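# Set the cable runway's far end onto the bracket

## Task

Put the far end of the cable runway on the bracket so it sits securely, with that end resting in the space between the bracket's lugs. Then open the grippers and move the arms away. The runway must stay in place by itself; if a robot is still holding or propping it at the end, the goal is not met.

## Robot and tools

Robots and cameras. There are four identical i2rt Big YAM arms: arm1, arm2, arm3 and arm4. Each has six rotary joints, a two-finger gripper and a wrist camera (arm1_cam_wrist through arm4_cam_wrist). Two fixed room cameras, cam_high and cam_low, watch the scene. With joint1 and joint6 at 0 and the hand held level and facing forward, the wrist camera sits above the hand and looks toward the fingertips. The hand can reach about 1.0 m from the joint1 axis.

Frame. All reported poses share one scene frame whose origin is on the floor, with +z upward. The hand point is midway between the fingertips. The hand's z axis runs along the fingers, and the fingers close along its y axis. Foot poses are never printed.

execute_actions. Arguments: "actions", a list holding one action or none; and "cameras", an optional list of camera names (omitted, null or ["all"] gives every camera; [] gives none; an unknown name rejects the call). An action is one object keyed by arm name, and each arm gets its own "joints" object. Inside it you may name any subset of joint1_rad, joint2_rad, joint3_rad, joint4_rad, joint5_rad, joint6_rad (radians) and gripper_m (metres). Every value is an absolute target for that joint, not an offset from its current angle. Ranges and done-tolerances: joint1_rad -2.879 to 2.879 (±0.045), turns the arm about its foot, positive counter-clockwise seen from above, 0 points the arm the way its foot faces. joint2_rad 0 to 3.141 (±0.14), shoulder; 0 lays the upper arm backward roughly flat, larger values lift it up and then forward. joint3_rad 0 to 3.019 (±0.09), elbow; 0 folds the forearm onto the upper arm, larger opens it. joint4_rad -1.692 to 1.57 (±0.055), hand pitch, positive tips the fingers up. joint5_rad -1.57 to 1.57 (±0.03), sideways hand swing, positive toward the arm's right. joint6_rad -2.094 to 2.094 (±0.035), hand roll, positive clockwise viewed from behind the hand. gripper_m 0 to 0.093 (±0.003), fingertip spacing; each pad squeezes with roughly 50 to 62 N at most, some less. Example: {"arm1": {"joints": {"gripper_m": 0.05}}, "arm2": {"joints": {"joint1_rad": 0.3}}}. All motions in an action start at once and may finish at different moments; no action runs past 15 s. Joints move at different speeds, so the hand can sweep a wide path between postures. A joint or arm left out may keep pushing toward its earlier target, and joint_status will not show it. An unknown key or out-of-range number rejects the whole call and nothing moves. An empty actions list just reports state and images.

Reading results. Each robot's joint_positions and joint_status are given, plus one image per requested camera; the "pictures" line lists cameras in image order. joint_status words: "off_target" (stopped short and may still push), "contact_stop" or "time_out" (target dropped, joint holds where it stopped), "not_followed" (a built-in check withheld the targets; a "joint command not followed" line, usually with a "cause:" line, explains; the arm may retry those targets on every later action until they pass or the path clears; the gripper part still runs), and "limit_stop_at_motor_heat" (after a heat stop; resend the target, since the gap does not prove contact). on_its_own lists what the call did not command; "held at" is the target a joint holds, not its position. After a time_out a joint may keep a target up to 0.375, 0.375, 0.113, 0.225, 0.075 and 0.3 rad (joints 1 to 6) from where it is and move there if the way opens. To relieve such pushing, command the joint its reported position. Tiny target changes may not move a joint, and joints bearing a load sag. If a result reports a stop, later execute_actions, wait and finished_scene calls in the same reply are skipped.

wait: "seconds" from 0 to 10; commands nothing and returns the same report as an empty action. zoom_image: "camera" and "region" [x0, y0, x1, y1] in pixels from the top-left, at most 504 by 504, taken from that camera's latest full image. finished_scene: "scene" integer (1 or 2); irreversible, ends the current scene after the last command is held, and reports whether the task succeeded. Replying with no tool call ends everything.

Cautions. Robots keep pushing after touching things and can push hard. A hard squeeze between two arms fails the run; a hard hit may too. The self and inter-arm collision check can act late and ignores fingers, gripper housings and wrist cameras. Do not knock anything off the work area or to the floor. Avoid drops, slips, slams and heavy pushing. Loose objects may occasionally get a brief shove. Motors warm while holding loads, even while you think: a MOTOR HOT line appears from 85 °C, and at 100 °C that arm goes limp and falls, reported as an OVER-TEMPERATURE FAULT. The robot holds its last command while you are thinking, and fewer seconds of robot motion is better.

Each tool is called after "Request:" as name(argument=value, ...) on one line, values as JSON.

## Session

Request:
execute_actions(actions=[{"arm3":{"joints":{"joint1_rad":0.185,"joint2_rad":1.70,"joint3_rad":1.5,"joint4_rad":-1.36,"joint5_rad":0,"joint6_rad":0.35,"gripper_m":0.093}},"arm4":{"joints":{"joint1_rad":0.3,"joint2_rad":0.9,"joint3_rad":1.6,"joint4_rad":-1.5,"joint5_rad":0,"joint6_rad":0.2,"gripper_m":0.093}}}], cameras=["arm4_cam_wrist","cam_low","arm3_cam_wrist","cam_high"])

Scene clock: 1.70 s.
Motor temperatures (°C, as the motors report them): arm1=[27 29 29 28 26 29] | arm2=[27 29 28 29 27 26] | arm3=[26 30 30 29 29 29] | arm4=[29 30 33 27 27 30]
arm1.joint_positions: joint1_rad=-0.443 joint2_rad=+0.549 joint3_rad=+1.446 joint4_rad=-1.427 joint5_rad=+0.196 joint6_rad=+0.480 gripper_m=+0.094
arm1.joint_status: not commanded
arm1.hand: x=-0.8722 y=-0.3499 z=+1.3511 quat_wxyz=(-0.431, +0.160, -0.849, -0.262) (m; scene frame)
arm2.joint_positions: joint1_rad=-0.106 joint2_rad=+0.581 joint3_rad=+1.416 joint4_rad=-1.369 joint5_rad=-0.271 joint6_rad=+0.387 gripper_m=+0.095
arm2.joint_status: not commanded
arm2.hand: x=-0.2959 y=+0.3050 z=+1.3740 quat_wxyz=(-0.456, -0.722, -0.476, +0.208) (m; scene frame)
arm3.joint_positions: joint1_rad=+0.182 joint2_rad=+1.699 joint3_rad=+1.491 joint4_rad=-1.366 joint5_rad=-0.003 joint6_rad=+0.363 gripper_m=+0.093
arm3.joint_status: all done
arm3.hand: x=+0.4463 y=-0.0580 z=+0.9740 quat_wxyz=(+0.004, +0.701, -0.713, +0.006) (m; scene frame)
arm4.joint_positions: joint1_rad=+0.293 joint2_rad=+0.893 joint3_rad=+1.584 joint4_rad=-1.516 joint5_rad=+0.003 joint6_rad=+0.187 gripper_m=+0.093
arm4.joint_status: all done
arm4.hand: x=+1.3175 y=+0.2204 z=+1.2893 quat_wxyz=(-0.315, -0.608, -0.704, +0.186) (m; scene frame)
pictures: arm3_cam_wrist, arm4_cam_wrist, cam_high, cam_low
Images, in order (width x height): arm3_cam_wrist 504x504, arm4_cam_wrist 504x504, cam_high 504x504, cam_low 504x504.

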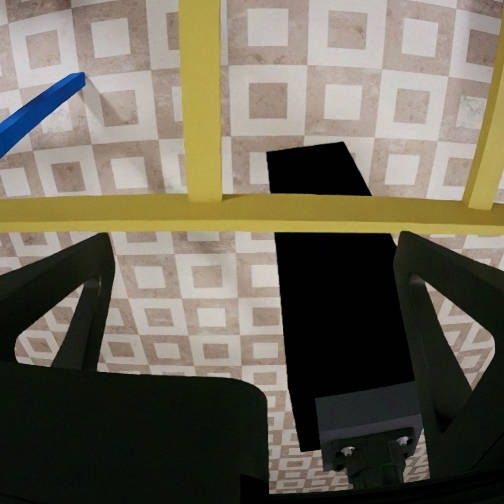

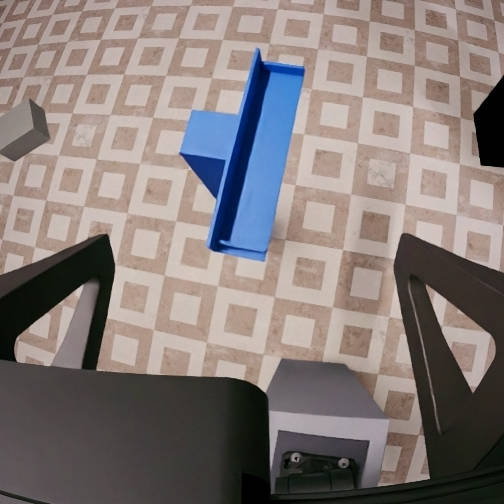

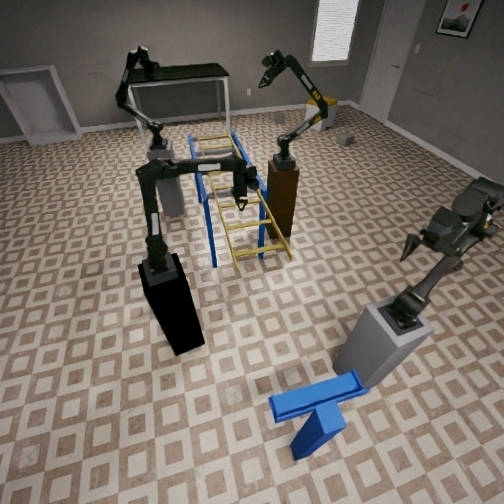

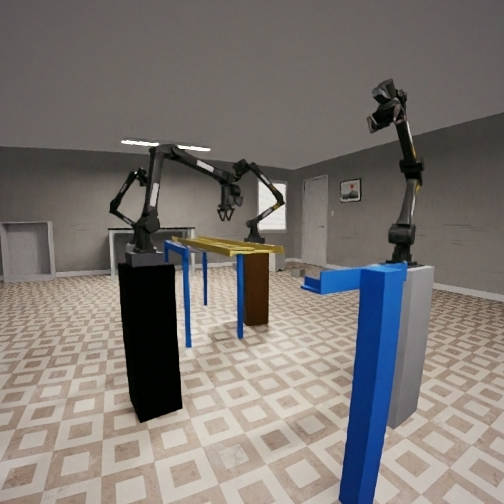

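Request:
execute_actions(actions=[{"arm3":{"joints":{"joint1_rad":0.24,"joint2_rad":1.98,"joint3_rad":1.39,"joint4_rad":-0.965,"joint6_rad":0.41}}}], cameras=["arm3_cam_wrist"])

Scene clock: 3.23 s.
Motor temperatures (°C, as the motors report them): arm1=[27 29 29 28 26 29] | arm2=[27 29 29 29 27 26] | arm3=[26 31 31 29 29 29] | arm4=[29 30 33 27 27 30]
arm1.joint_positions: joint1_rad=-0.443 joint2_rad=+0.549 joint3_rad=+1.446 joint4_rad=-1.427 joint5_rad=+0.196 joint6_rad=+0.480 gripper_m=+0.094
arm1.joint_status: not commanded
arm1.hand: x=-0.8722 y=-0.3499 z=+1.3511 quat_wxyz=(-0.431, +0.160, -0.849, -0.262) (m; scene frame)
arm2.joint_positions: joint1_rad=-0.106 joint2_rad=+0.581 joint3_rad=+1.416 joint4_rad=-1.369 joint5_rad=-0.271 joint6_rad=+0.387 gripper_m=+0.095
arm2.joint_status: not commanded
arm2.hand: x=-0.2959 y=+0.3050 z=+1.3740 quat_wxyz=(-0.456, -0.722, -0.476, +0.208) (m; scene frame)
arm3.joint_positions: joint1_rad=+0.246 joint2_rad=+1.979 joint3_rad=+1.375 joint4_rad=-0.977 joint5_rad=-0.001 joint6_rad=+0.397 gripper_m=+0.093
arm3.joint_status: all done
arm3.hand: x=+0.4022 y=-0.0392 z=+0.7894 quat_wxyz=(+0.005, +0.712, -0.702, +0.009) (m; scene frame)
arm4.joint_positions: joint1_rad=+0.293 joint2_rad=+0.893 joint3_rad=+1.584 joint4_rad=-1.516 joint5_rad=+0.003 joint6_rad=+0.187 gripper_m=+0.093
arm4.joint_status: not commanded
arm4.hand: x=+1.3175 y=+0.2204 z=+1.2893 quat_wxyz=(-0.315, -0.608, -0.704, +0.186) (m; scene frame)
pictures: arm3_cam_wrist
Images, in order (width x height): arm3_cam_wrist 504x504.

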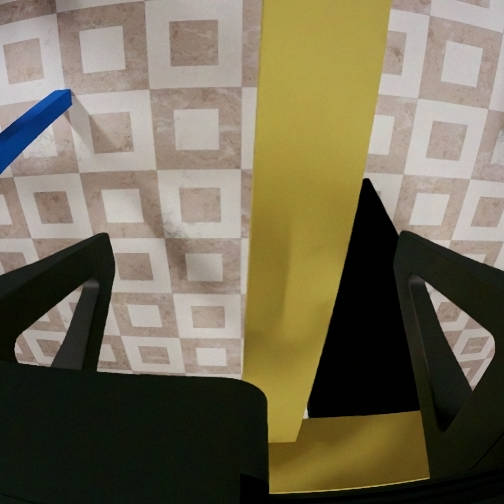

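Request:
execute_actions(actions=[{"arm3":{"joints":{"gripper_m":0,"joint1_rad":0.225}}}], cameras=[])

Request:
execute_actions(actions=[{"arm3":{"joints":{"joint1_rad":-0.12,"joint2_rad":1.83,"joint3_rad":1.21,"joint4_rad":-0.92,"joint6_rad":0.04}}}], cameras=[])

Request:
execute_actions(actions=[{"arm3":{"joints":{"joint1_rad":-0.452,"joint2_rad":1.81,"joint3_rad":1.32,"joint4_rad":-0.944,"joint6_rad":-0.28}},"arm4":{"joints":{"joint1_rad":-0.47,"joint2_rad":1.69,"joint3_rad":1.38,"joint4_rad":-1.24,"joint6_rad":-0.44}}}], cameras=["arm4_cam_wrist","cam_high","cam_low"])

Scene clock: 4.17 s.
Motor temperatures (°C, as the motors report them): arm1=[27 29 30 28 26 29] | arm2=[27 29 29 29 27 26] | arm3=[26 31 31 29 29 29] | arm4=[29 30 33 27 27 30]
arm1.joint_positions: joint1_rad=-0.443 joint2_rad=+0.549 joint3_rad=+1.446 joint4_rad=-1.427 joint5_rad=+0.196 joint6_rad=+0.480 gripper_m=+0.094
arm1.joint_status: not commanded
arm1.hand: x=-0.8722 y=-0.3499 z=+1.3511 quat_wxyz=(-0.431, +0.160, -0.849, -0.262) (m; scene frame)
arm2.joint_positions: joint1_rad=-0.106 joint2_rad=+0.581 joint3_rad=+1.416 joint4_rad=-1.369 joint5_rad=-0.271 joint6_rad=+0.387 gripper_m=+0.095
arm2.joint_status: not commanded
arm2.hand: x=-0.2959 y=+0.3050 z=+1.3740 quat_wxyz=(-0.456, -0.722, -0.476, +0.208) (m; scene frame)
arm3.joint_positions: joint1_rad=+0.226 joint2_rad=+1.979 joint3_rad=+1.374 joint4_rad=-0.979 joint5_rad=-0.001 joint6_rad=+0.409 gripper_m=+0.025
arm3.joint_status: gripper_m off_target (ended at +0.025, target +0.000); the others done
arm3.hand: x=+0.4125 y=-0.0357 z=+0.7891 quat_wxyz=(+0.006, +0.700, -0.714, +0.011) (m; scene frame)
arm4.joint_positions: joint1_rad=+0.293 joint2_rad=+0.893 joint3_rad=+1.584 joint4_rad=-1.516 joint5_rad=+0.003 joint6_rad=+0.187 gripper_m=+0.093
arm4.joint_status: not commanded
arm4.hand: x=+1.3175 y=+0.2204 z=+1.2893 quat_wxyz=(-0.315, -0.608, -0.704, +0.186) (m; scene frame)
pictures: none
No camera images: the call's "cameras" was empty. Leave "cameras" out to get every camera's image.

Scene clock: 6.47 s.
Motor temperatures (°C, as the motors report them): arm1=[27 29 30 28 26 29] | arm2=[27 29 30 29 27 26] | arm3=[26 32 31 29 29 29] | arm4=[29 30 34 27 27 30]
arm1.joint_positions: joint1_rad=-0.443 joint2_rad=+0.549 joint3_rad=+1.446 joint4_rad=-1.427 joint5_rad=+0.196 joint6_rad=+0.480 gripper_m=+0.094
arm1.joint_status: not commanded
arm1.hand: x=-0.8722 y=-0.3499 z=+1.3511 quat_wxyz=(-0.431, +0.160, -0.849, -0.262) (m; scene frame)
arm2.joint_positions: joint1_rad=-0.106 joint2_rad=+0.581 joint3_rad=+1.416 joint4_rad=-1.369 joint5_rad=-0.271 joint6_rad=+0.387 gripper_m=+0.095
arm2.joint_status: not commanded
arm2.hand: x=-0.2959 y=+0.3050 z=+1.3740 quat_wxyz=(-0.456, -0.722, -0.476, +0.208) (m; scene frame)
arm3.joint_positions: joint1_rad=-0.129 joint2_rad=+1.874 joint3_rad=+1.200 joint4_rad=-0.901 joint5_rad=+0.002 joint6_rad=+0.074 gripper_m=+0.025
arm3.joint_status: all done
arm3.hand: x=+0.6036 y=-0.0434 z=+0.7887 quat_wxyz=(+0.003, +0.693, -0.721, +0.008) (m; scene frame)
arm4.joint_positions: joint1_rad=+0.293 joint2_rad=+0.893 joint3_rad=+1.584 joint4_rad=-1.516 joint5_rad=+0.003 joint6_rad=+0.187 gripper_m=+0.093
arm4.joint_status: not commanded
arm4.hand: x=+1.3175 y=+0.2204 z=+1.2893 quat_wxyz=(-0.315, -0.608, -0.704, +0.186) (m; scene frame)
pictures: none
No camera images: the call's "cameras" was empty. Leave "cameras" out to get every camera's image.

Scene clock: 8.73 s.
Motor temperatures (°C, as the motors report them): arm1=[27 29 30 28 26 29] | arm2=[27 29 30 29 27 26] | arm3=[26 33 33 29 29 29] | arm4=[29 31 35 27 27 30]
arm1.joint_positions: joint1_rad=-0.443 joint2_rad=+0.549 joint3_rad=+1.446 joint4_rad=-1.427 joint5_rad=+0.196 joint6_rad=+0.480 gripper_m=+0.094
arm1.joint_status: not commanded
arm1.hand: x=-0.8722 y=-0.3499 z=+1.3511 quat_wxyz=(-0.431, +0.160, -0.849, -0.262) (m; scene frame)
arm2.joint_positions: joint1_rad=-0.106 joint2_rad=+0.581 joint3_rad=+1.416 joint4_rad=-1.369 joint5_rad=-0.271 joint6_rad=+0.387 gripper_m=+0.095
arm2.joint_status: not commanded
arm2.hand: x=-0.2959 y=+0.3050 z=+1.3740 quat_wxyz=(-0.456, -0.722, -0.476, +0.208) (m; scene frame)
arm3.joint_positions: joint1_rad=-0.448 joint2_rad=+1.900 joint3_rad=+1.242 joint4_rad=-0.924 joint5_rad=+0.002 joint6_rad=-0.239 gripper_m=+0.025
arm3.joint_status: joint6_rad off_target (ended at -0.239, target -0.280); the others done
arm3.hand: x=+0.7630 y=-0.0525 z=+0.7900 quat_wxyz=(+0.006, +0.691, -0.723, +0.008) (m; scene frame)
arm4.joint_positions: joint1_rad=-0.477 joint2_rad=+1.696 joint3_rad=+1.364 joint4_rad=-1.247 joint5_rad=+0.000 joint6_rad=-0.427 gripper_m=+0.093
arm4.joint_status: all done
arm4.hand: x=+1.0098 y=+0.0521 z=+0.8872 quat_wxyz=(+0.000, -0.711, -0.703, -0.002) (m; scene frame)
pictures: arm4_cam_wrist, cam_high, cam_low
Images, in order (width x height): arm4_cam_wrist 504x504, cam_high 504x504, cam_low 504x504.

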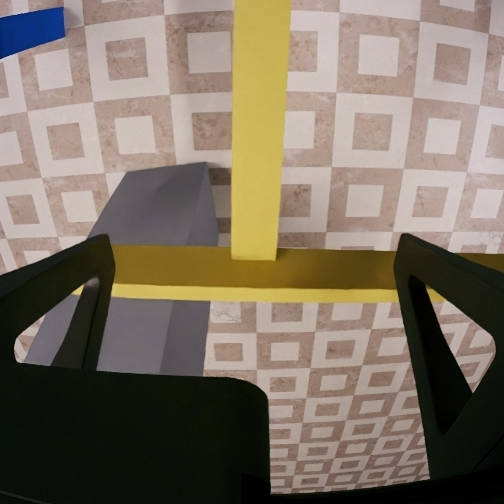

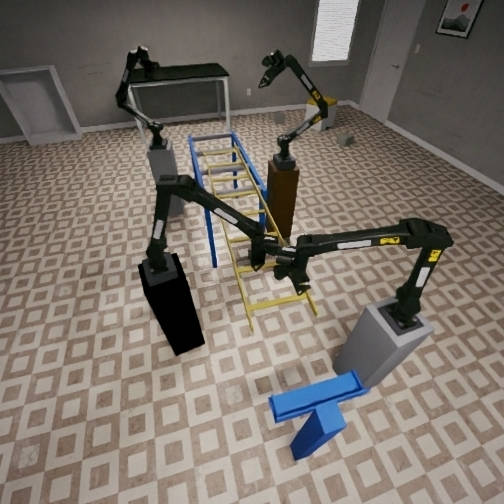

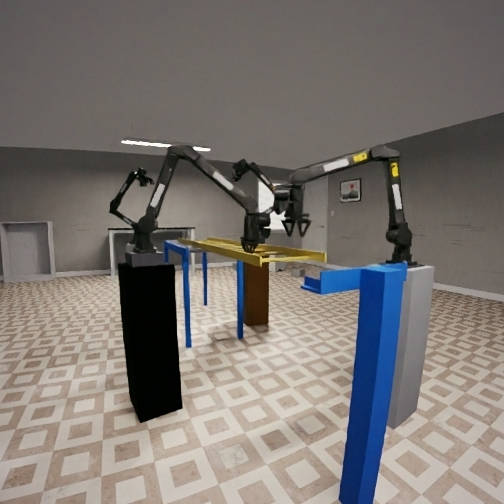

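Request:
execute_actions(actions=[{"arm4":{"joints":{"joint2_rad":1.814,"joint3_rad":1.24,"joint4_rad":-0.975}}}], cameras=[])

Request:
execute_actions(actions=[{"arm4":{"joints":{"gripper_m":0}}}], cameras=["arm4_cam_wrist"])

Request:
execute_actions(actions=[{"arm3":{"joints":{"joint1_rad":-0.685,"joint2_rad":1.90,"joint3_rad":1.49,"joint4_rad":-1.012,"joint6_rad":-0.5}},"arm4":{"joints":{"joint1_rad":-0.235,"joint2_rad":1.63,"joint3_rad":1.19,"joint4_rad":-0.99,"joint6_rad":-0.175}}}], cameras=[])

Request:
execute_actions(actions=[{"arm3":{"joints":{"joint1_rad":-0.825,"joint2_rad":2.05,"joint3_rad":1.80,"joint4_rad":-1.155,"joint6_rad":-0.65}},"arm4":{"joints":{"joint1_rad":0.025,"joint2_rad":1.575,"joint3_rad":1.17,"joint4_rad":-1.01,"joint6_rad":0.08}}}], cameras=["cam_high","cam_low"])

Request:
zoom_image(camera="cam_high", region=[220, 300, 420, 460])

Request:
zoom_image(camera="cam_low", region=[260, 210, 440, 320])

Scene clock: 10.20 s.
Motor temperatures (°C, as the motors report them): arm1=[27 29 31 28 26 29] | arm2=[27 29 31 29 27 26] | arm3=[26 33 33 29 29 30] | arm4=[29 31 35 27 27 30]
arm1.joint_positions: joint1_rad=-0.443 joint2_rad=+0.549 joint3_rad=+1.446 joint4_rad=-1.427 joint5_rad=+0.196 joint6_rad=+0.480 gripper_m=+0.094
arm1.joint_status: not commanded
arm1.hand: x=-0.8722 y=-0.3499 z=+1.3511 quat_wxyz=(-0.431, +0.160, -0.849, -0.262) (m; scene frame)
arm2.joint_positions: joint1_rad=-0.106 joint2_rad=+0.581 joint3_rad=+1.416 joint4_rad=-1.369 joint5_rad=-0.271 joint6_rad=+0.387 gripper_m=+0.095
arm2.joint_status: not commanded
arm2.hand: x=-0.2959 y=+0.3050 z=+1.3740 quat_wxyz=(-0.456, -0.722, -0.476, +0.208) (m; scene frame)
arm3.joint_positions: joint1_rad=-0.448 joint2_rad=+1.900 joint3_rad=+1.242 joint4_rad=-0.924 joint5_rad=+0.002 joint6_rad=-0.239 gripper_m=+0.025
arm3.joint_status: not commanded
arm3.hand: x=+0.7630 y=-0.0525 z=+0.7900 quat_wxyz=(+0.006, +0.691, -0.723, +0.008) (m; scene frame)
arm4.joint_positions: joint1_rad=-0.477 joint2_rad=+1.819 joint3_rad=+1.226 joint4_rad=-0.992 joint5_rad=+0.000 joint6_rad=-0.427 gripper_m=+0.093
arm4.joint_status: all done
arm4.hand: x=+1.0102 y=+0.0528 z=+0.7815 quat_wxyz=(+0.001, -0.711, -0.703, -0.004) (m; scene frame)
pictures: none
No camera images: the call's "cameras" was empty. Leave "cameras" out to get every camera's image.

Scene clock: 10.90 s.
Motor temperatures (°C, as the motors report them): arm1=[27 29 31 28 26 29] | arm2=[27 29 31 29 27 26] | arm3=[26 33 34 29 29 30] | arm4=[29 31 35 27 27 30]
arm1.joint_positions: joint1_rad=-0.443 joint2_rad=+0.549 joint3_rad=+1.446 joint4_rad=-1.427 joint5_rad=+0.196 joint6_rad=+0.480 gripper_m=+0.094
arm1.joint_status: not commanded
arm1.hand: x=-0.8722 y=-0.3499 z=+1.3511 quat_wxyz=(-0.431, +0.160, -0.849, -0.262) (m; scene frame)
arm2.joint_positions: joint1_rad=-0.106 joint2_rad=+0.581 joint3_rad=+1.416 joint4_rad=-1.369 joint5_rad=-0.271 joint6_rad=+0.387 gripper_m=+0.095
arm2.joint_status: not commanded
arm2.hand: x=-0.2959 y=+0.3050 z=+1.3740 quat_wxyz=(-0.456, -0.722, -0.476, +0.208) (m; scene frame)
arm3.joint_positions: joint1_rad=-0.449 joint2_rad=+1.900 joint3_rad=+1.242 joint4_rad=-0.924 joint5_rad=+0.003 joint6_rad=-0.240 gripper_m=+0.025
arm3.joint_status: not commanded
arm3.hand: x=+0.7636 y=-0.0526 z=+0.7900 quat_wxyz=(+0.006, +0.691, -0.723, +0.009) (m; scene frame)
arm4.joint_positions: joint1_rad=-0.479 joint2_rad=+1.819 joint3_rad=+1.226 joint4_rad=-0.989 joint5_rad=+0.004 joint6_rad=-0.422 gripper_m=+0.025
arm4.joint_status: gripper_m off_target (ended at +0.025, target +0.000)
arm4.hand: x=+1.0086 y=+0.0527 z=+0.7815 quat_wxyz=(+0.002, -0.713, -0.701, -0.002) (m; scene frame)
pictures: arm4_cam_wrist
Images, in order (width x height): arm4_cam_wrist 504x504.

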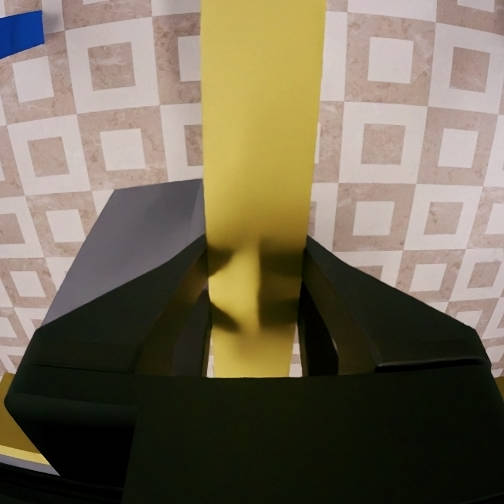

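Scene clock: 12.43 s.
Motor temperatures (°C, as the motors report them): arm1=[27 29 31 28 26 29] | arm2=[27 29 31 29 27 26] | arm3=[26 34 35 29 29 30] | arm4=[29 32 36 27 27 30]
arm1.joint_positions: joint1_rad=-0.443 joint2_rad=+0.549 joint3_rad=+1.446 joint4_rad=-1.427 joint5_rad=+0.196 joint6_rad=+0.480 gripper_m=+0.094
arm1.joint_status: not commanded
arm1.hand: x=-0.8722 y=-0.3499 z=+1.3511 quat_wxyz=(-0.431, +0.160, -0.849, -0.262) (m; scene frame)
arm2.joint_positions: joint1_rad=-0.106 joint2_rad=+0.581 joint3_rad=+1.416 joint4_rad=-1.369 joint5_rad=-0.271 joint6_rad=+0.387 gripper_m=+0.095
arm2.joint_status: not commanded
arm2.hand: x=-0.2959 y=+0.3050 z=+1.3740 quat_wxyz=(-0.456, -0.722, -0.476, +0.208) (m; scene frame)
arm3.joint_positions: joint1_rad=-0.673 joint2_rad=+1.979 joint3_rad=+1.414 joint4_rad=-1.014 joint5_rad=+0.005 joint6_rad=-0.467 gripper_m=+0.025
arm3.joint_status: all done
arm3.hand: x=+0.8917 y=-0.0558 z=+0.8036 quat_wxyz=(+0.005, +0.692, -0.722, +0.009) (m; scene frame)
arm4.joint_positions: joint1_rad=-0.233 joint2_rad=+1.716 joint3_rad=+1.127 joint4_rad=-0.991 joint5_rad=-0.003 joint6_rad=-0.170 gripper_m=+0.025
arm4.joint_status: all done
arm4.hand: x=+1.1321 y=+0.0494 z=+0.7970 quat_wxyz=(+0.000, -0.715, -0.699, -0.002) (m; scene frame)
pictures: none
No camera images: the call's "cameras" was empty. Leave "cameras" out to get every camera's image.

Scene clock: 13.93 s.
Motor temperatures (°C, as the motors report them): arm1=[27 29 31 28 26 29] | arm2=[27 29 31 29 27 26] | arm3=[26 35 36 29 29 30] | arm4=[29 32 37 27 27 30]
arm1.joint_positions: joint1_rad=-0.443 joint2_rad=+0.549 joint3_rad=+1.446 joint4_rad=-1.427 joint5_rad=+0.196 joint6_rad=+0.480 gripper_m=+0.094
arm1.joint_status: not commanded
arm1.hand: x=-0.8722 y=-0.3499 z=+1.3511 quat_wxyz=(-0.431, +0.160, -0.849, -0.262) (m; scene frame)
arm2.joint_positions: joint1_rad=-0.106 joint2_rad=+0.581 joint3_rad=+1.416 joint4_rad=-1.369 joint5_rad=-0.271 joint6_rad=+0.387 gripper_m=+0.095
arm2.joint_status: not commanded
arm2.hand: x=-0.2959 y=+0.3050 z=+1.3740 quat_wxyz=(-0.456, -0.722, -0.476, +0.208) (m; scene frame)
arm3.joint_positions: joint1_rad=-0.836 joint2_rad=+2.144 joint3_rad=+1.716 joint4_rad=-1.161 joint5_rad=+0.012 joint6_rad=-0.636 gripper_m=+0.025
arm3.joint_status: all done
arm3.hand: x=+1.0121 y=-0.0503 z=+0.8106 quat_wxyz=(+0.011, +0.695, -0.719, +0.012) (m; scene frame)
arm4.joint_positions: joint1_rad=+0.027 joint2_rad=+1.680 joint3_rad=+1.096 joint4_rad=-1.012 joint5_rad=-0.003 joint6_rad=+0.085 gripper_m=+0.025
arm4.joint_status: all done
arm4.hand: x=+1.2498 y=+0.0582 z=+0.8023 quat_wxyz=(+0.007, -0.713, -0.701, -0.007) (m; scene frame)
pictures: cam_high, cam_low
Images, in order (width x height): cam_high 504x504, cam_low 504x504.

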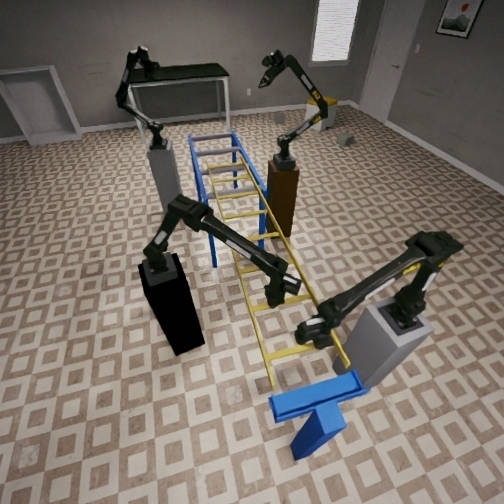

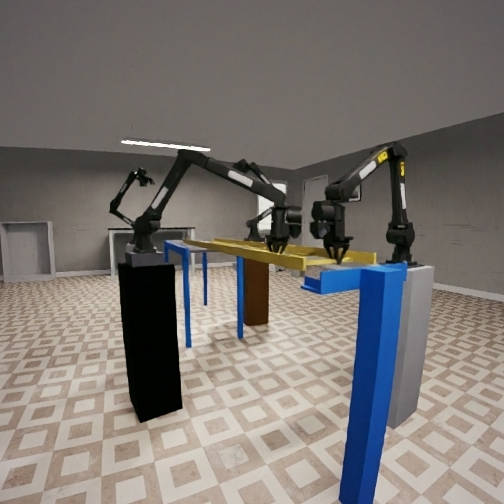

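Region (220, 300, 420, 460) of cam_high's 504x504 image, scaled by 2.520, with more detail than that image has; it fills the top 403 rows of this view, and the rest is white.

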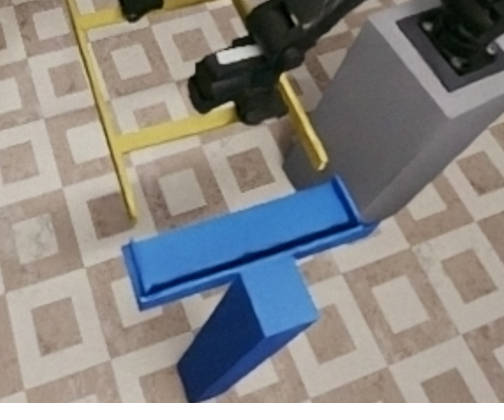

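Region (260, 210, 440, 320) of cam_low's 504x504 image, scaled by 2.800, with more detail than that image has.

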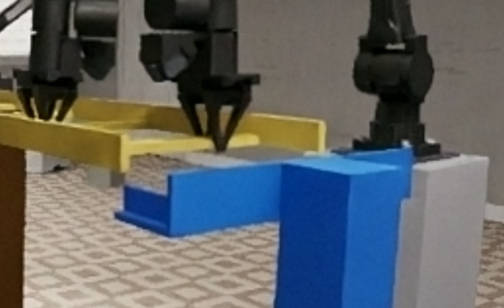

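Request:
execute_actions(actions=[{"arm3":{"joints":{"joint1_rad":-0.90,"joint2_rad":2.205,"joint3_rad":2.06,"joint4_rad":-1.25,"joint6_rad":-0.72}},"arm4":{"joints":{"joint1_rad":0.185,"joint2_rad":1.58,"joint3_rad":1.165,"joint4_rad":-0.975,"joint6_rad":0.25}}}], cameras=["cam_high","arm4_cam_wrist"])

Request:
zoom_image(camera="cam_high", region=[250, 345, 390, 435])

Scene clock: 17.20 s.
Motor temperatures (°C, as the motors report them): arm1=[27 29 31 28 26 29] | arm2=[27 29 32 29 27 26] | arm3=[26 36 38 29 29 29] | arm4=[29 33 39 27 27 30]
arm1.joint_positions: joint1_rad=-0.443 joint2_rad=+0.549 joint3_rad=+1.446 joint4_rad=-1.427 joint5_rad=+0.196 joint6_rad=+0.480 gripper_m=+0.094
arm1.joint_status: not commanded
arm1.hand: x=-0.8722 y=-0.3499 z=+1.3511 quat_wxyz=(-0.431, +0.160, -0.849, -0.262) (m; scene frame)
arm2.joint_positions: joint1_rad=-0.106 joint2_rad=+0.581 joint3_rad=+1.416 joint4_rad=-1.369 joint5_rad=-0.271 joint6_rad=+0.387 gripper_m=+0.095
arm2.joint_status: not commanded
arm2.hand: x=-0.2959 y=+0.3050 z=+1.3740 quat_wxyz=(-0.456, -0.722, -0.476, +0.208) (m; scene frame)
arm3.joint_positions: joint1_rad=-0.918 joint2_rad=+2.287 joint3_rad=+1.962 joint4_rad=-1.256 joint5_rad=+0.011 joint6_rad=-0.721 gripper_m=+0.025
arm3.joint_status: joint3_rad time_out (moved +0.246 of +0.344); the others done
arm3.on_its_own: joint3_rad reads +1.962 and still pushes toward +2.060 since a time_out
arm3.hand: x=+1.0877 y=-0.0447 z=+0.8071 quat_wxyz=(+0.007, +0.696, -0.718, +0.011) (m; scene frame)
arm4.joint_positions: joint1_rad=+0.196 joint2_rad=+1.684 joint3_rad=+1.086 joint4_rad=-0.978 joint5_rad=-0.002 joint6_rad=+0.249 gripper_m=+0.025
arm4.joint_status: all done
arm4.hand: x=+1.3240 y=+0.0661 z=+0.7973 quat_wxyz=(+0.001, -0.712, -0.702, +0.000) (m; scene frame)
pictures: arm4_cam_wrist, cam_high
Images, in order (width x height): arm4_cam_wrist 504x504, cam_high 504x504.

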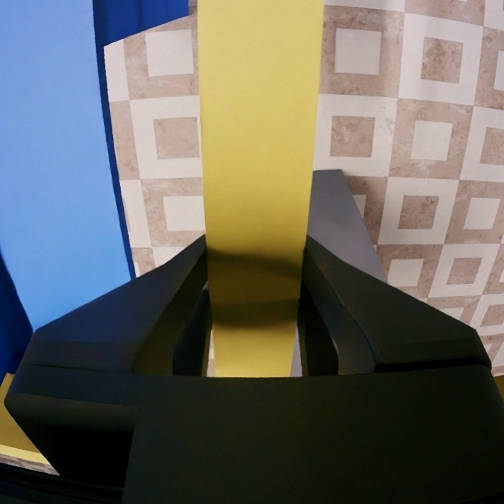

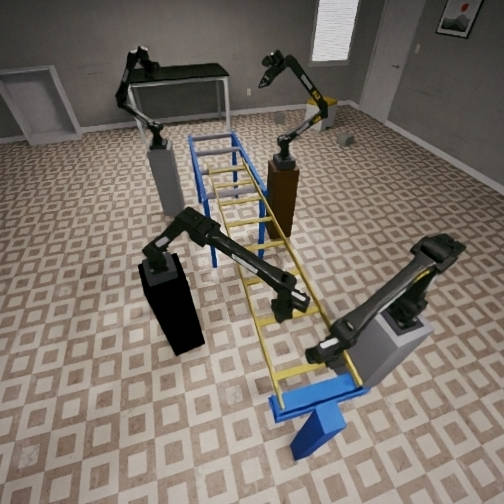

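Region (250, 345, 390, 435) of cam_high's 504x504 image, scaled by 3.600, with more detail than that image has; it fills the top 324 rows of this view, and the rest is white.

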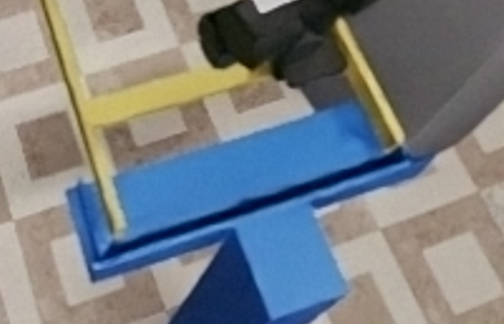

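Same as before: lower with slight -y.

Request:
execute_actions(actions=[{"arm3":{"joints":{"joint1_rad":-0.94,"joint2_rad":2.235,"joint3_rad":2.025}},"arm4":{"joints":{"joint2_rad":1.645,"joint4_rad":-0.91}}}], cameras=["cam_high"])

Request:
zoom_image(camera="cam_high", region=[250, 345, 390, 435])

Scene clock: 18.17 s.
Motor temperatures (°C, as the motors report them): arm1=[27 29 32 28 26 29] | arm2=[27 29 32 29 27 26] | arm3=[26 37 38 29 29 29] | arm4=[29 34 40 27 27 30]
arm1.joint_positions: joint1_rad=-0.443 joint2_rad=+0.549 joint3_rad=+1.446 joint4_rad=-1.427 joint5_rad=+0.196 joint6_rad=+0.480 gripper_m=+0.094
arm1.joint_status: not commanded
arm1.hand: x=-0.8722 y=-0.3499 z=+1.3511 quat_wxyz=(-0.431, +0.160, -0.849, -0.262) (m; scene frame)
arm2.joint_positions: joint1_rad=-0.106 joint2_rad=+0.581 joint3_rad=+1.416 joint4_rad=-1.369 joint5_rad=-0.271 joint6_rad=+0.387 gripper_m=+0.095
arm2.joint_status: not commanded
arm2.hand: x=-0.2959 y=+0.3050 z=+1.3740 quat_wxyz=(-0.456, -0.722, -0.476, +0.208) (m; scene frame)
arm3.joint_positions: joint1_rad=-0.926 joint2_rad=+2.313 joint3_rad=+1.962 joint4_rad=-1.255 joint5_rad=+0.006 joint6_rad=-0.721 gripper_m=+0.025
arm3.joint_status: all done
arm3.hand: x=+1.0890 y=-0.0507 z=+0.7901 quat_wxyz=(+0.020, +0.693, -0.721, +0.009) (m; scene frame)
arm4.joint_positions: joint1_rad=+0.196 joint2_rad=+1.731 joint3_rad=+1.086 joint4_rad=-0.936 joint5_rad=+0.000 joint6_rad=+0.249 gripper_m=+0.025
arm4.joint_status: all done
arm4.hand: x=+1.3250 y=+0.0607 z=+0.7772 quat_wxyz=(+0.003, -0.712, -0.702, -0.001) (m; scene frame)
pictures: cam_high
Images, in order (width x height): cam_high 504x504.

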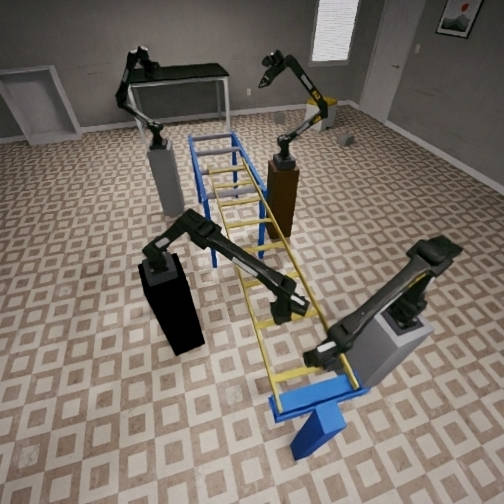

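Region (250, 345, 390, 435) of cam_high's 504x504 image, scaled by 3.600, with more detail than that image has; it fills the top 324 rows of this view, and the rest is white.

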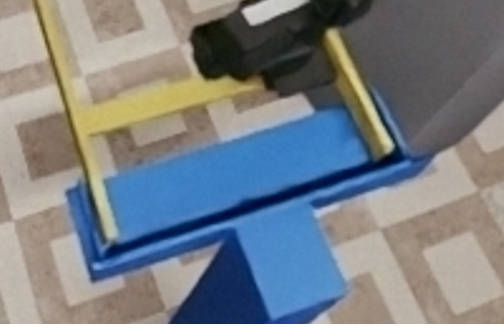

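Request:
execute_actions(actions=[{"arm3":{"joints":{"joint1_rad":-0.926,"joint2_rad":2.30,"joint3_rad":1.99,"joint4_rad":-1.22}},"arm4":{"joints":{"joint2_rad":1.72,"joint3_rad":1.12,"joint4_rad":-0.9}}}], cameras=["cam_low"])

Request:
zoom_image(camera="cam_low", region=[260, 210, 440, 320])

Scene clock: 18.97 s.
Motor temperatures (°C, as the motors report them): arm1=[27 29 32 28 26 29] | arm2=[27 29 32 29 27 26] | arm3=[26 37 38 29 29 29] | arm4=[29 34 40 27 27 30]
arm1.joint_positions: joint1_rad=-0.443 joint2_rad=+0.549 joint3_rad=+1.446 joint4_rad=-1.427 joint5_rad=+0.196 joint6_rad=+0.480 gripper_m=+0.094
arm1.joint_status: not commanded
arm1.hand: x=-0.8722 y=-0.3499 z=+1.3511 quat_wxyz=(-0.431, +0.160, -0.849, -0.262) (m; scene frame)
arm2.joint_positions: joint1_rad=-0.106 joint2_rad=+0.581 joint3_rad=+1.416 joint4_rad=-1.369 joint5_rad=-0.271 joint6_rad=+0.387 gripper_m=+0.095
arm2.joint_status: not commanded
arm2.hand: x=-0.2959 y=+0.3050 z=+1.3740 quat_wxyz=(-0.456, -0.722, -0.476, +0.208) (m; scene frame)
arm3.joint_positions: joint1_rad=-0.926 joint2_rad=+2.325 joint3_rad=+1.958 joint4_rad=-1.244 joint5_rad=+0.005 joint6_rad=-0.721 gripper_m=+0.025
arm3.joint_status: all done
arm3.hand: x=+1.0886 y=-0.0509 z=+0.7810 quat_wxyz=(+0.022, +0.692, -0.721, +0.008) (m; scene frame)
arm4.joint_positions: joint1_rad=+0.196 joint2_rad=+1.752 joint3_rad=+1.081 joint4_rad=-0.924 joint5_rad=+0.000 joint6_rad=+0.250 gripper_m=+0.025
arm4.joint_status: all done
arm4.hand: x=+1.3246 y=+0.0621 z=+0.7669 quat_wxyz=(+0.009, -0.712, -0.702, -0.004) (m; scene frame)
pictures: cam_low
Images, in order (width x height): cam_low 504x504.

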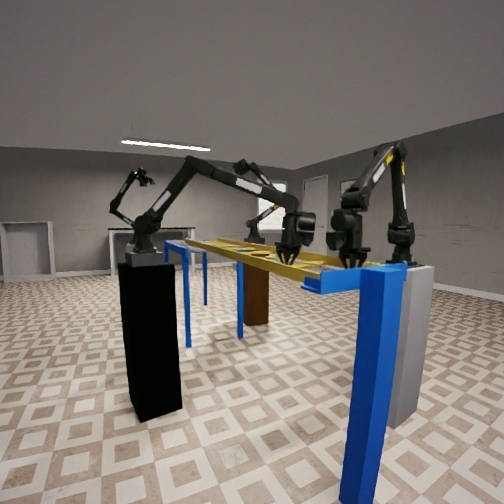

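Region (260, 210, 440, 320) of cam_low's 504x504 image, scaled by 2.800, with more detail than that image has.

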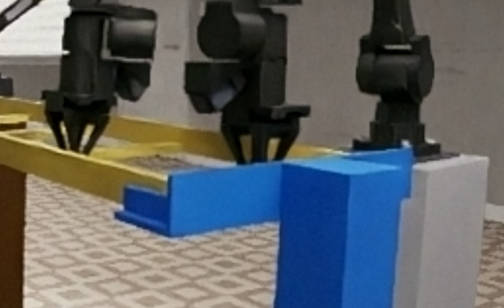

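Request:
execute_actions(actions=[{"arm3":{"joints":{"gripper_m":0.06}},"arm4":{"joints":{"gripper_m":0.055}}}], cameras=[])

Request:
execute_actions(actions=[{"arm3":{"joints":{"joint2_rad":2.19,"joint3_rad":1.99,"joint4_rad":-1.38}},"arm4":{"joints":{"joint2_rad":1.56,"joint3_rad":1.14,"joint4_rad":-1.12}}}], cameras=[])

Request:
execute_actions(actions=[{"arm3":{"joints":{"joint2_rad":1.0,"joint3_rad":1.5}},"arm4":{"joints":{"joint2_rad":0.8,"joint3_rad":1.4}}}], cameras=["cam_high"])

Scene clock: 21.63 s.
Motor temperatures (°C, as the motors report them): arm1=[27 29 32 28 26 29] | arm2=[27 29 32 29 27 26] | arm3=[26 38 38 29 29 29] | arm4=[29 34 40 27 27 30]
arm1.joint_positions: joint1_rad=-0.443 joint2_rad=+0.549 joint3_rad=+1.446 joint4_rad=-1.427 joint5_rad=+0.196 joint6_rad=+0.480 gripper_m=+0.094
arm1.joint_status: not commanded
arm1.hand: x=-0.8722 y=-0.3499 z=+1.3511 quat_wxyz=(-0.431, +0.160, -0.849, -0.262) (m; scene frame)
arm2.joint_positions: joint1_rad=-0.106 joint2_rad=+0.581 joint3_rad=+1.416 joint4_rad=-1.369 joint5_rad=-0.271 joint6_rad=+0.387 gripper_m=+0.095
arm2.joint_status: not commanded
arm2.hand: x=-0.2959 y=+0.3050 z=+1.3740 quat_wxyz=(-0.456, -0.722, -0.476, +0.208) (m; scene frame)
arm3.joint_positions: joint1_rad=-0.926 joint2_rad=+2.304 joint3_rad=+1.958 joint4_rad=-1.233 joint5_rad=+0.003 joint6_rad=-0.721 gripper_m=+0.060
arm3.joint_status: all done
arm3.hand: x=+1.0922 y=-0.0463 z=+0.7944 quat_wxyz=(+0.006, +0.693, -0.721, +0.007) (m; scene frame)
arm4.joint_positions: joint1_rad=+0.193 joint2_rad=+1.722 joint3_rad=+1.089 joint4_rad=-0.916 joint5_rad=+0.000 joint6_rad=+0.250 gripper_m=+0.055
arm4.joint_status: all done
arm4.hand: x=+1.3255 y=+0.0533 z=+0.7822 quat_wxyz=(-0.010, -0.713, -0.701, +0.008) (m; scene frame)
pictures: none
No camera images: the call's "cameras" was empty. Leave "cameras" out to get every camera's image.

Scene clock: 22.73 s.
Motor temperatures (°C, as the motors report them): arm1=[27 29 32 28 26 29] | arm2=[27 29 33 29 27 26] | arm3=[26 38 38 29 29 29] | arm4=[29 34 40 27 27 30]
arm1.joint_positions: joint1_rad=-0.443 joint2_rad=+0.549 joint3_rad=+1.446 joint4_rad=-1.427 joint5_rad=+0.196 joint6_rad=+0.480 gripper_m=+0.094
arm1.joint_status: not commanded
arm1.hand: x=-0.8722 y=-0.3499 z=+1.3511 quat_wxyz=(-0.431, +0.160, -0.849, -0.262) (m; scene frame)
arm2.joint_positions: joint1_rad=-0.106 joint2_rad=+0.581 joint3_rad=+1.416 joint4_rad=-1.369 joint5_rad=-0.271 joint6_rad=+0.387 gripper_m=+0.095
arm2.joint_status: not commanded
arm2.hand: x=-0.2959 y=+0.3050 z=+1.3740 quat_wxyz=(-0.456, -0.722, -0.476, +0.208) (m; scene frame)
arm3.joint_positions: joint1_rad=-0.926 joint2_rad=+2.163 joint3_rad=+1.958 joint4_rad=-1.368 joint5_rad=+0.003 joint6_rad=-0.721 gripper_m=+0.060
arm3.joint_status: all done
arm3.hand: x=+1.0780 y=-0.0600 z=+0.8865 quat_wxyz=(+0.004, +0.693, -0.721, +0.007) (m; scene frame)
arm4.joint_positions: joint1_rad=+0.193 joint2_rad=+1.543 joint3_rad=+1.116 joint4_rad=-1.104 joint5_rad=+0.000 joint6_rad=+0.250 gripper_m=+0.055
arm4.joint_status: all done
arm4.hand: x=+1.3204 y=+0.0756 z=+0.8664 quat_wxyz=(-0.018, -0.713, -0.701, +0.013) (m; scene frame)
pictures: none
No camera images: the call's "cameras" was empty. Leave "cameras" out to get every camera's image.

Scene clock: 24.60 s.
Motor temperatures (°C, as the motors report them): arm1=[27 29 32 28 26 29] | arm2=[27 29 33 29 27 26] | arm3=[26 38 38 29 29 29] | arm4=[29 33 40 27 27 30]
arm1.joint_positions: joint1_rad=-0.443 joint2_rad=+0.549 joint3_rad=+1.446 joint4_rad=-1.427 joint5_rad=+0.196 joint6_rad=+0.480 gripper_m=+0.094
arm1.joint_status: not commanded
arm1.hand: x=-0.8722 y=-0.3499 z=+1.3511 quat_wxyz=(-0.431, +0.160, -0.849, -0.262) (m; scene frame)
arm2.joint_positions: joint1_rad=-0.106 joint2_rad=+0.581 joint3_rad=+1.416 joint4_rad=-1.369 joint5_rad=-0.271 joint6_rad=+0.387 gripper_m=+0.095
arm2.joint_status: not commanded
arm2.hand: x=-0.2959 y=+0.3050 z=+1.3740 quat_wxyz=(-0.456, -0.722, -0.476, +0.208) (m; scene frame)
arm3.joint_positions: joint1_rad=-0.926 joint2_rad=+0.999 joint3_rad=+1.505 joint4_rad=-1.371 joint5_rad=+0.002 joint6_rad=-0.721 gripper_m=+0.060
arm3.joint_status: all done
arm3.hand: x=+0.8726 y=-0.2695 z=+1.2886 quat_wxyz=(-0.343, +0.652, -0.677, -0.009) (m; scene frame)
arm4.joint_positions: joint1_rad=+0.193 joint2_rad=+0.805 joint3_rad=+1.396 joint4_rad=-1.109 joint5_rad=+0.000 joint6_rad=+0.250 gripper_m=+0.055
arm4.joint_status: all done
arm4.hand: x=+1.2987 y=+0.1726 z=+1.3002 quat_wxyz=(-0.431, -0.615, -0.606, +0.262) (m; scene frame)
pictures: cam_high
Images, in order (width x height): cam_high 504x504.

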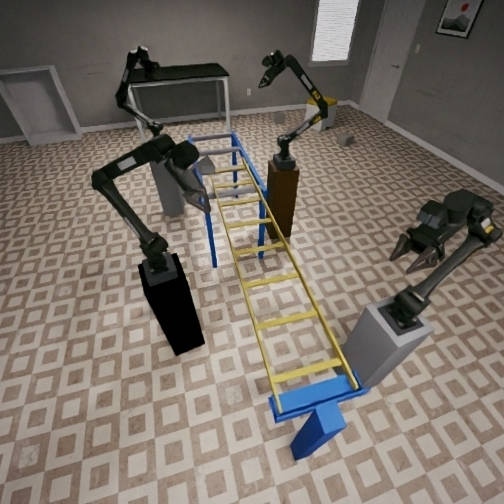

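Request:
finished_scene(scene=2)

The scene is finished: the task was done.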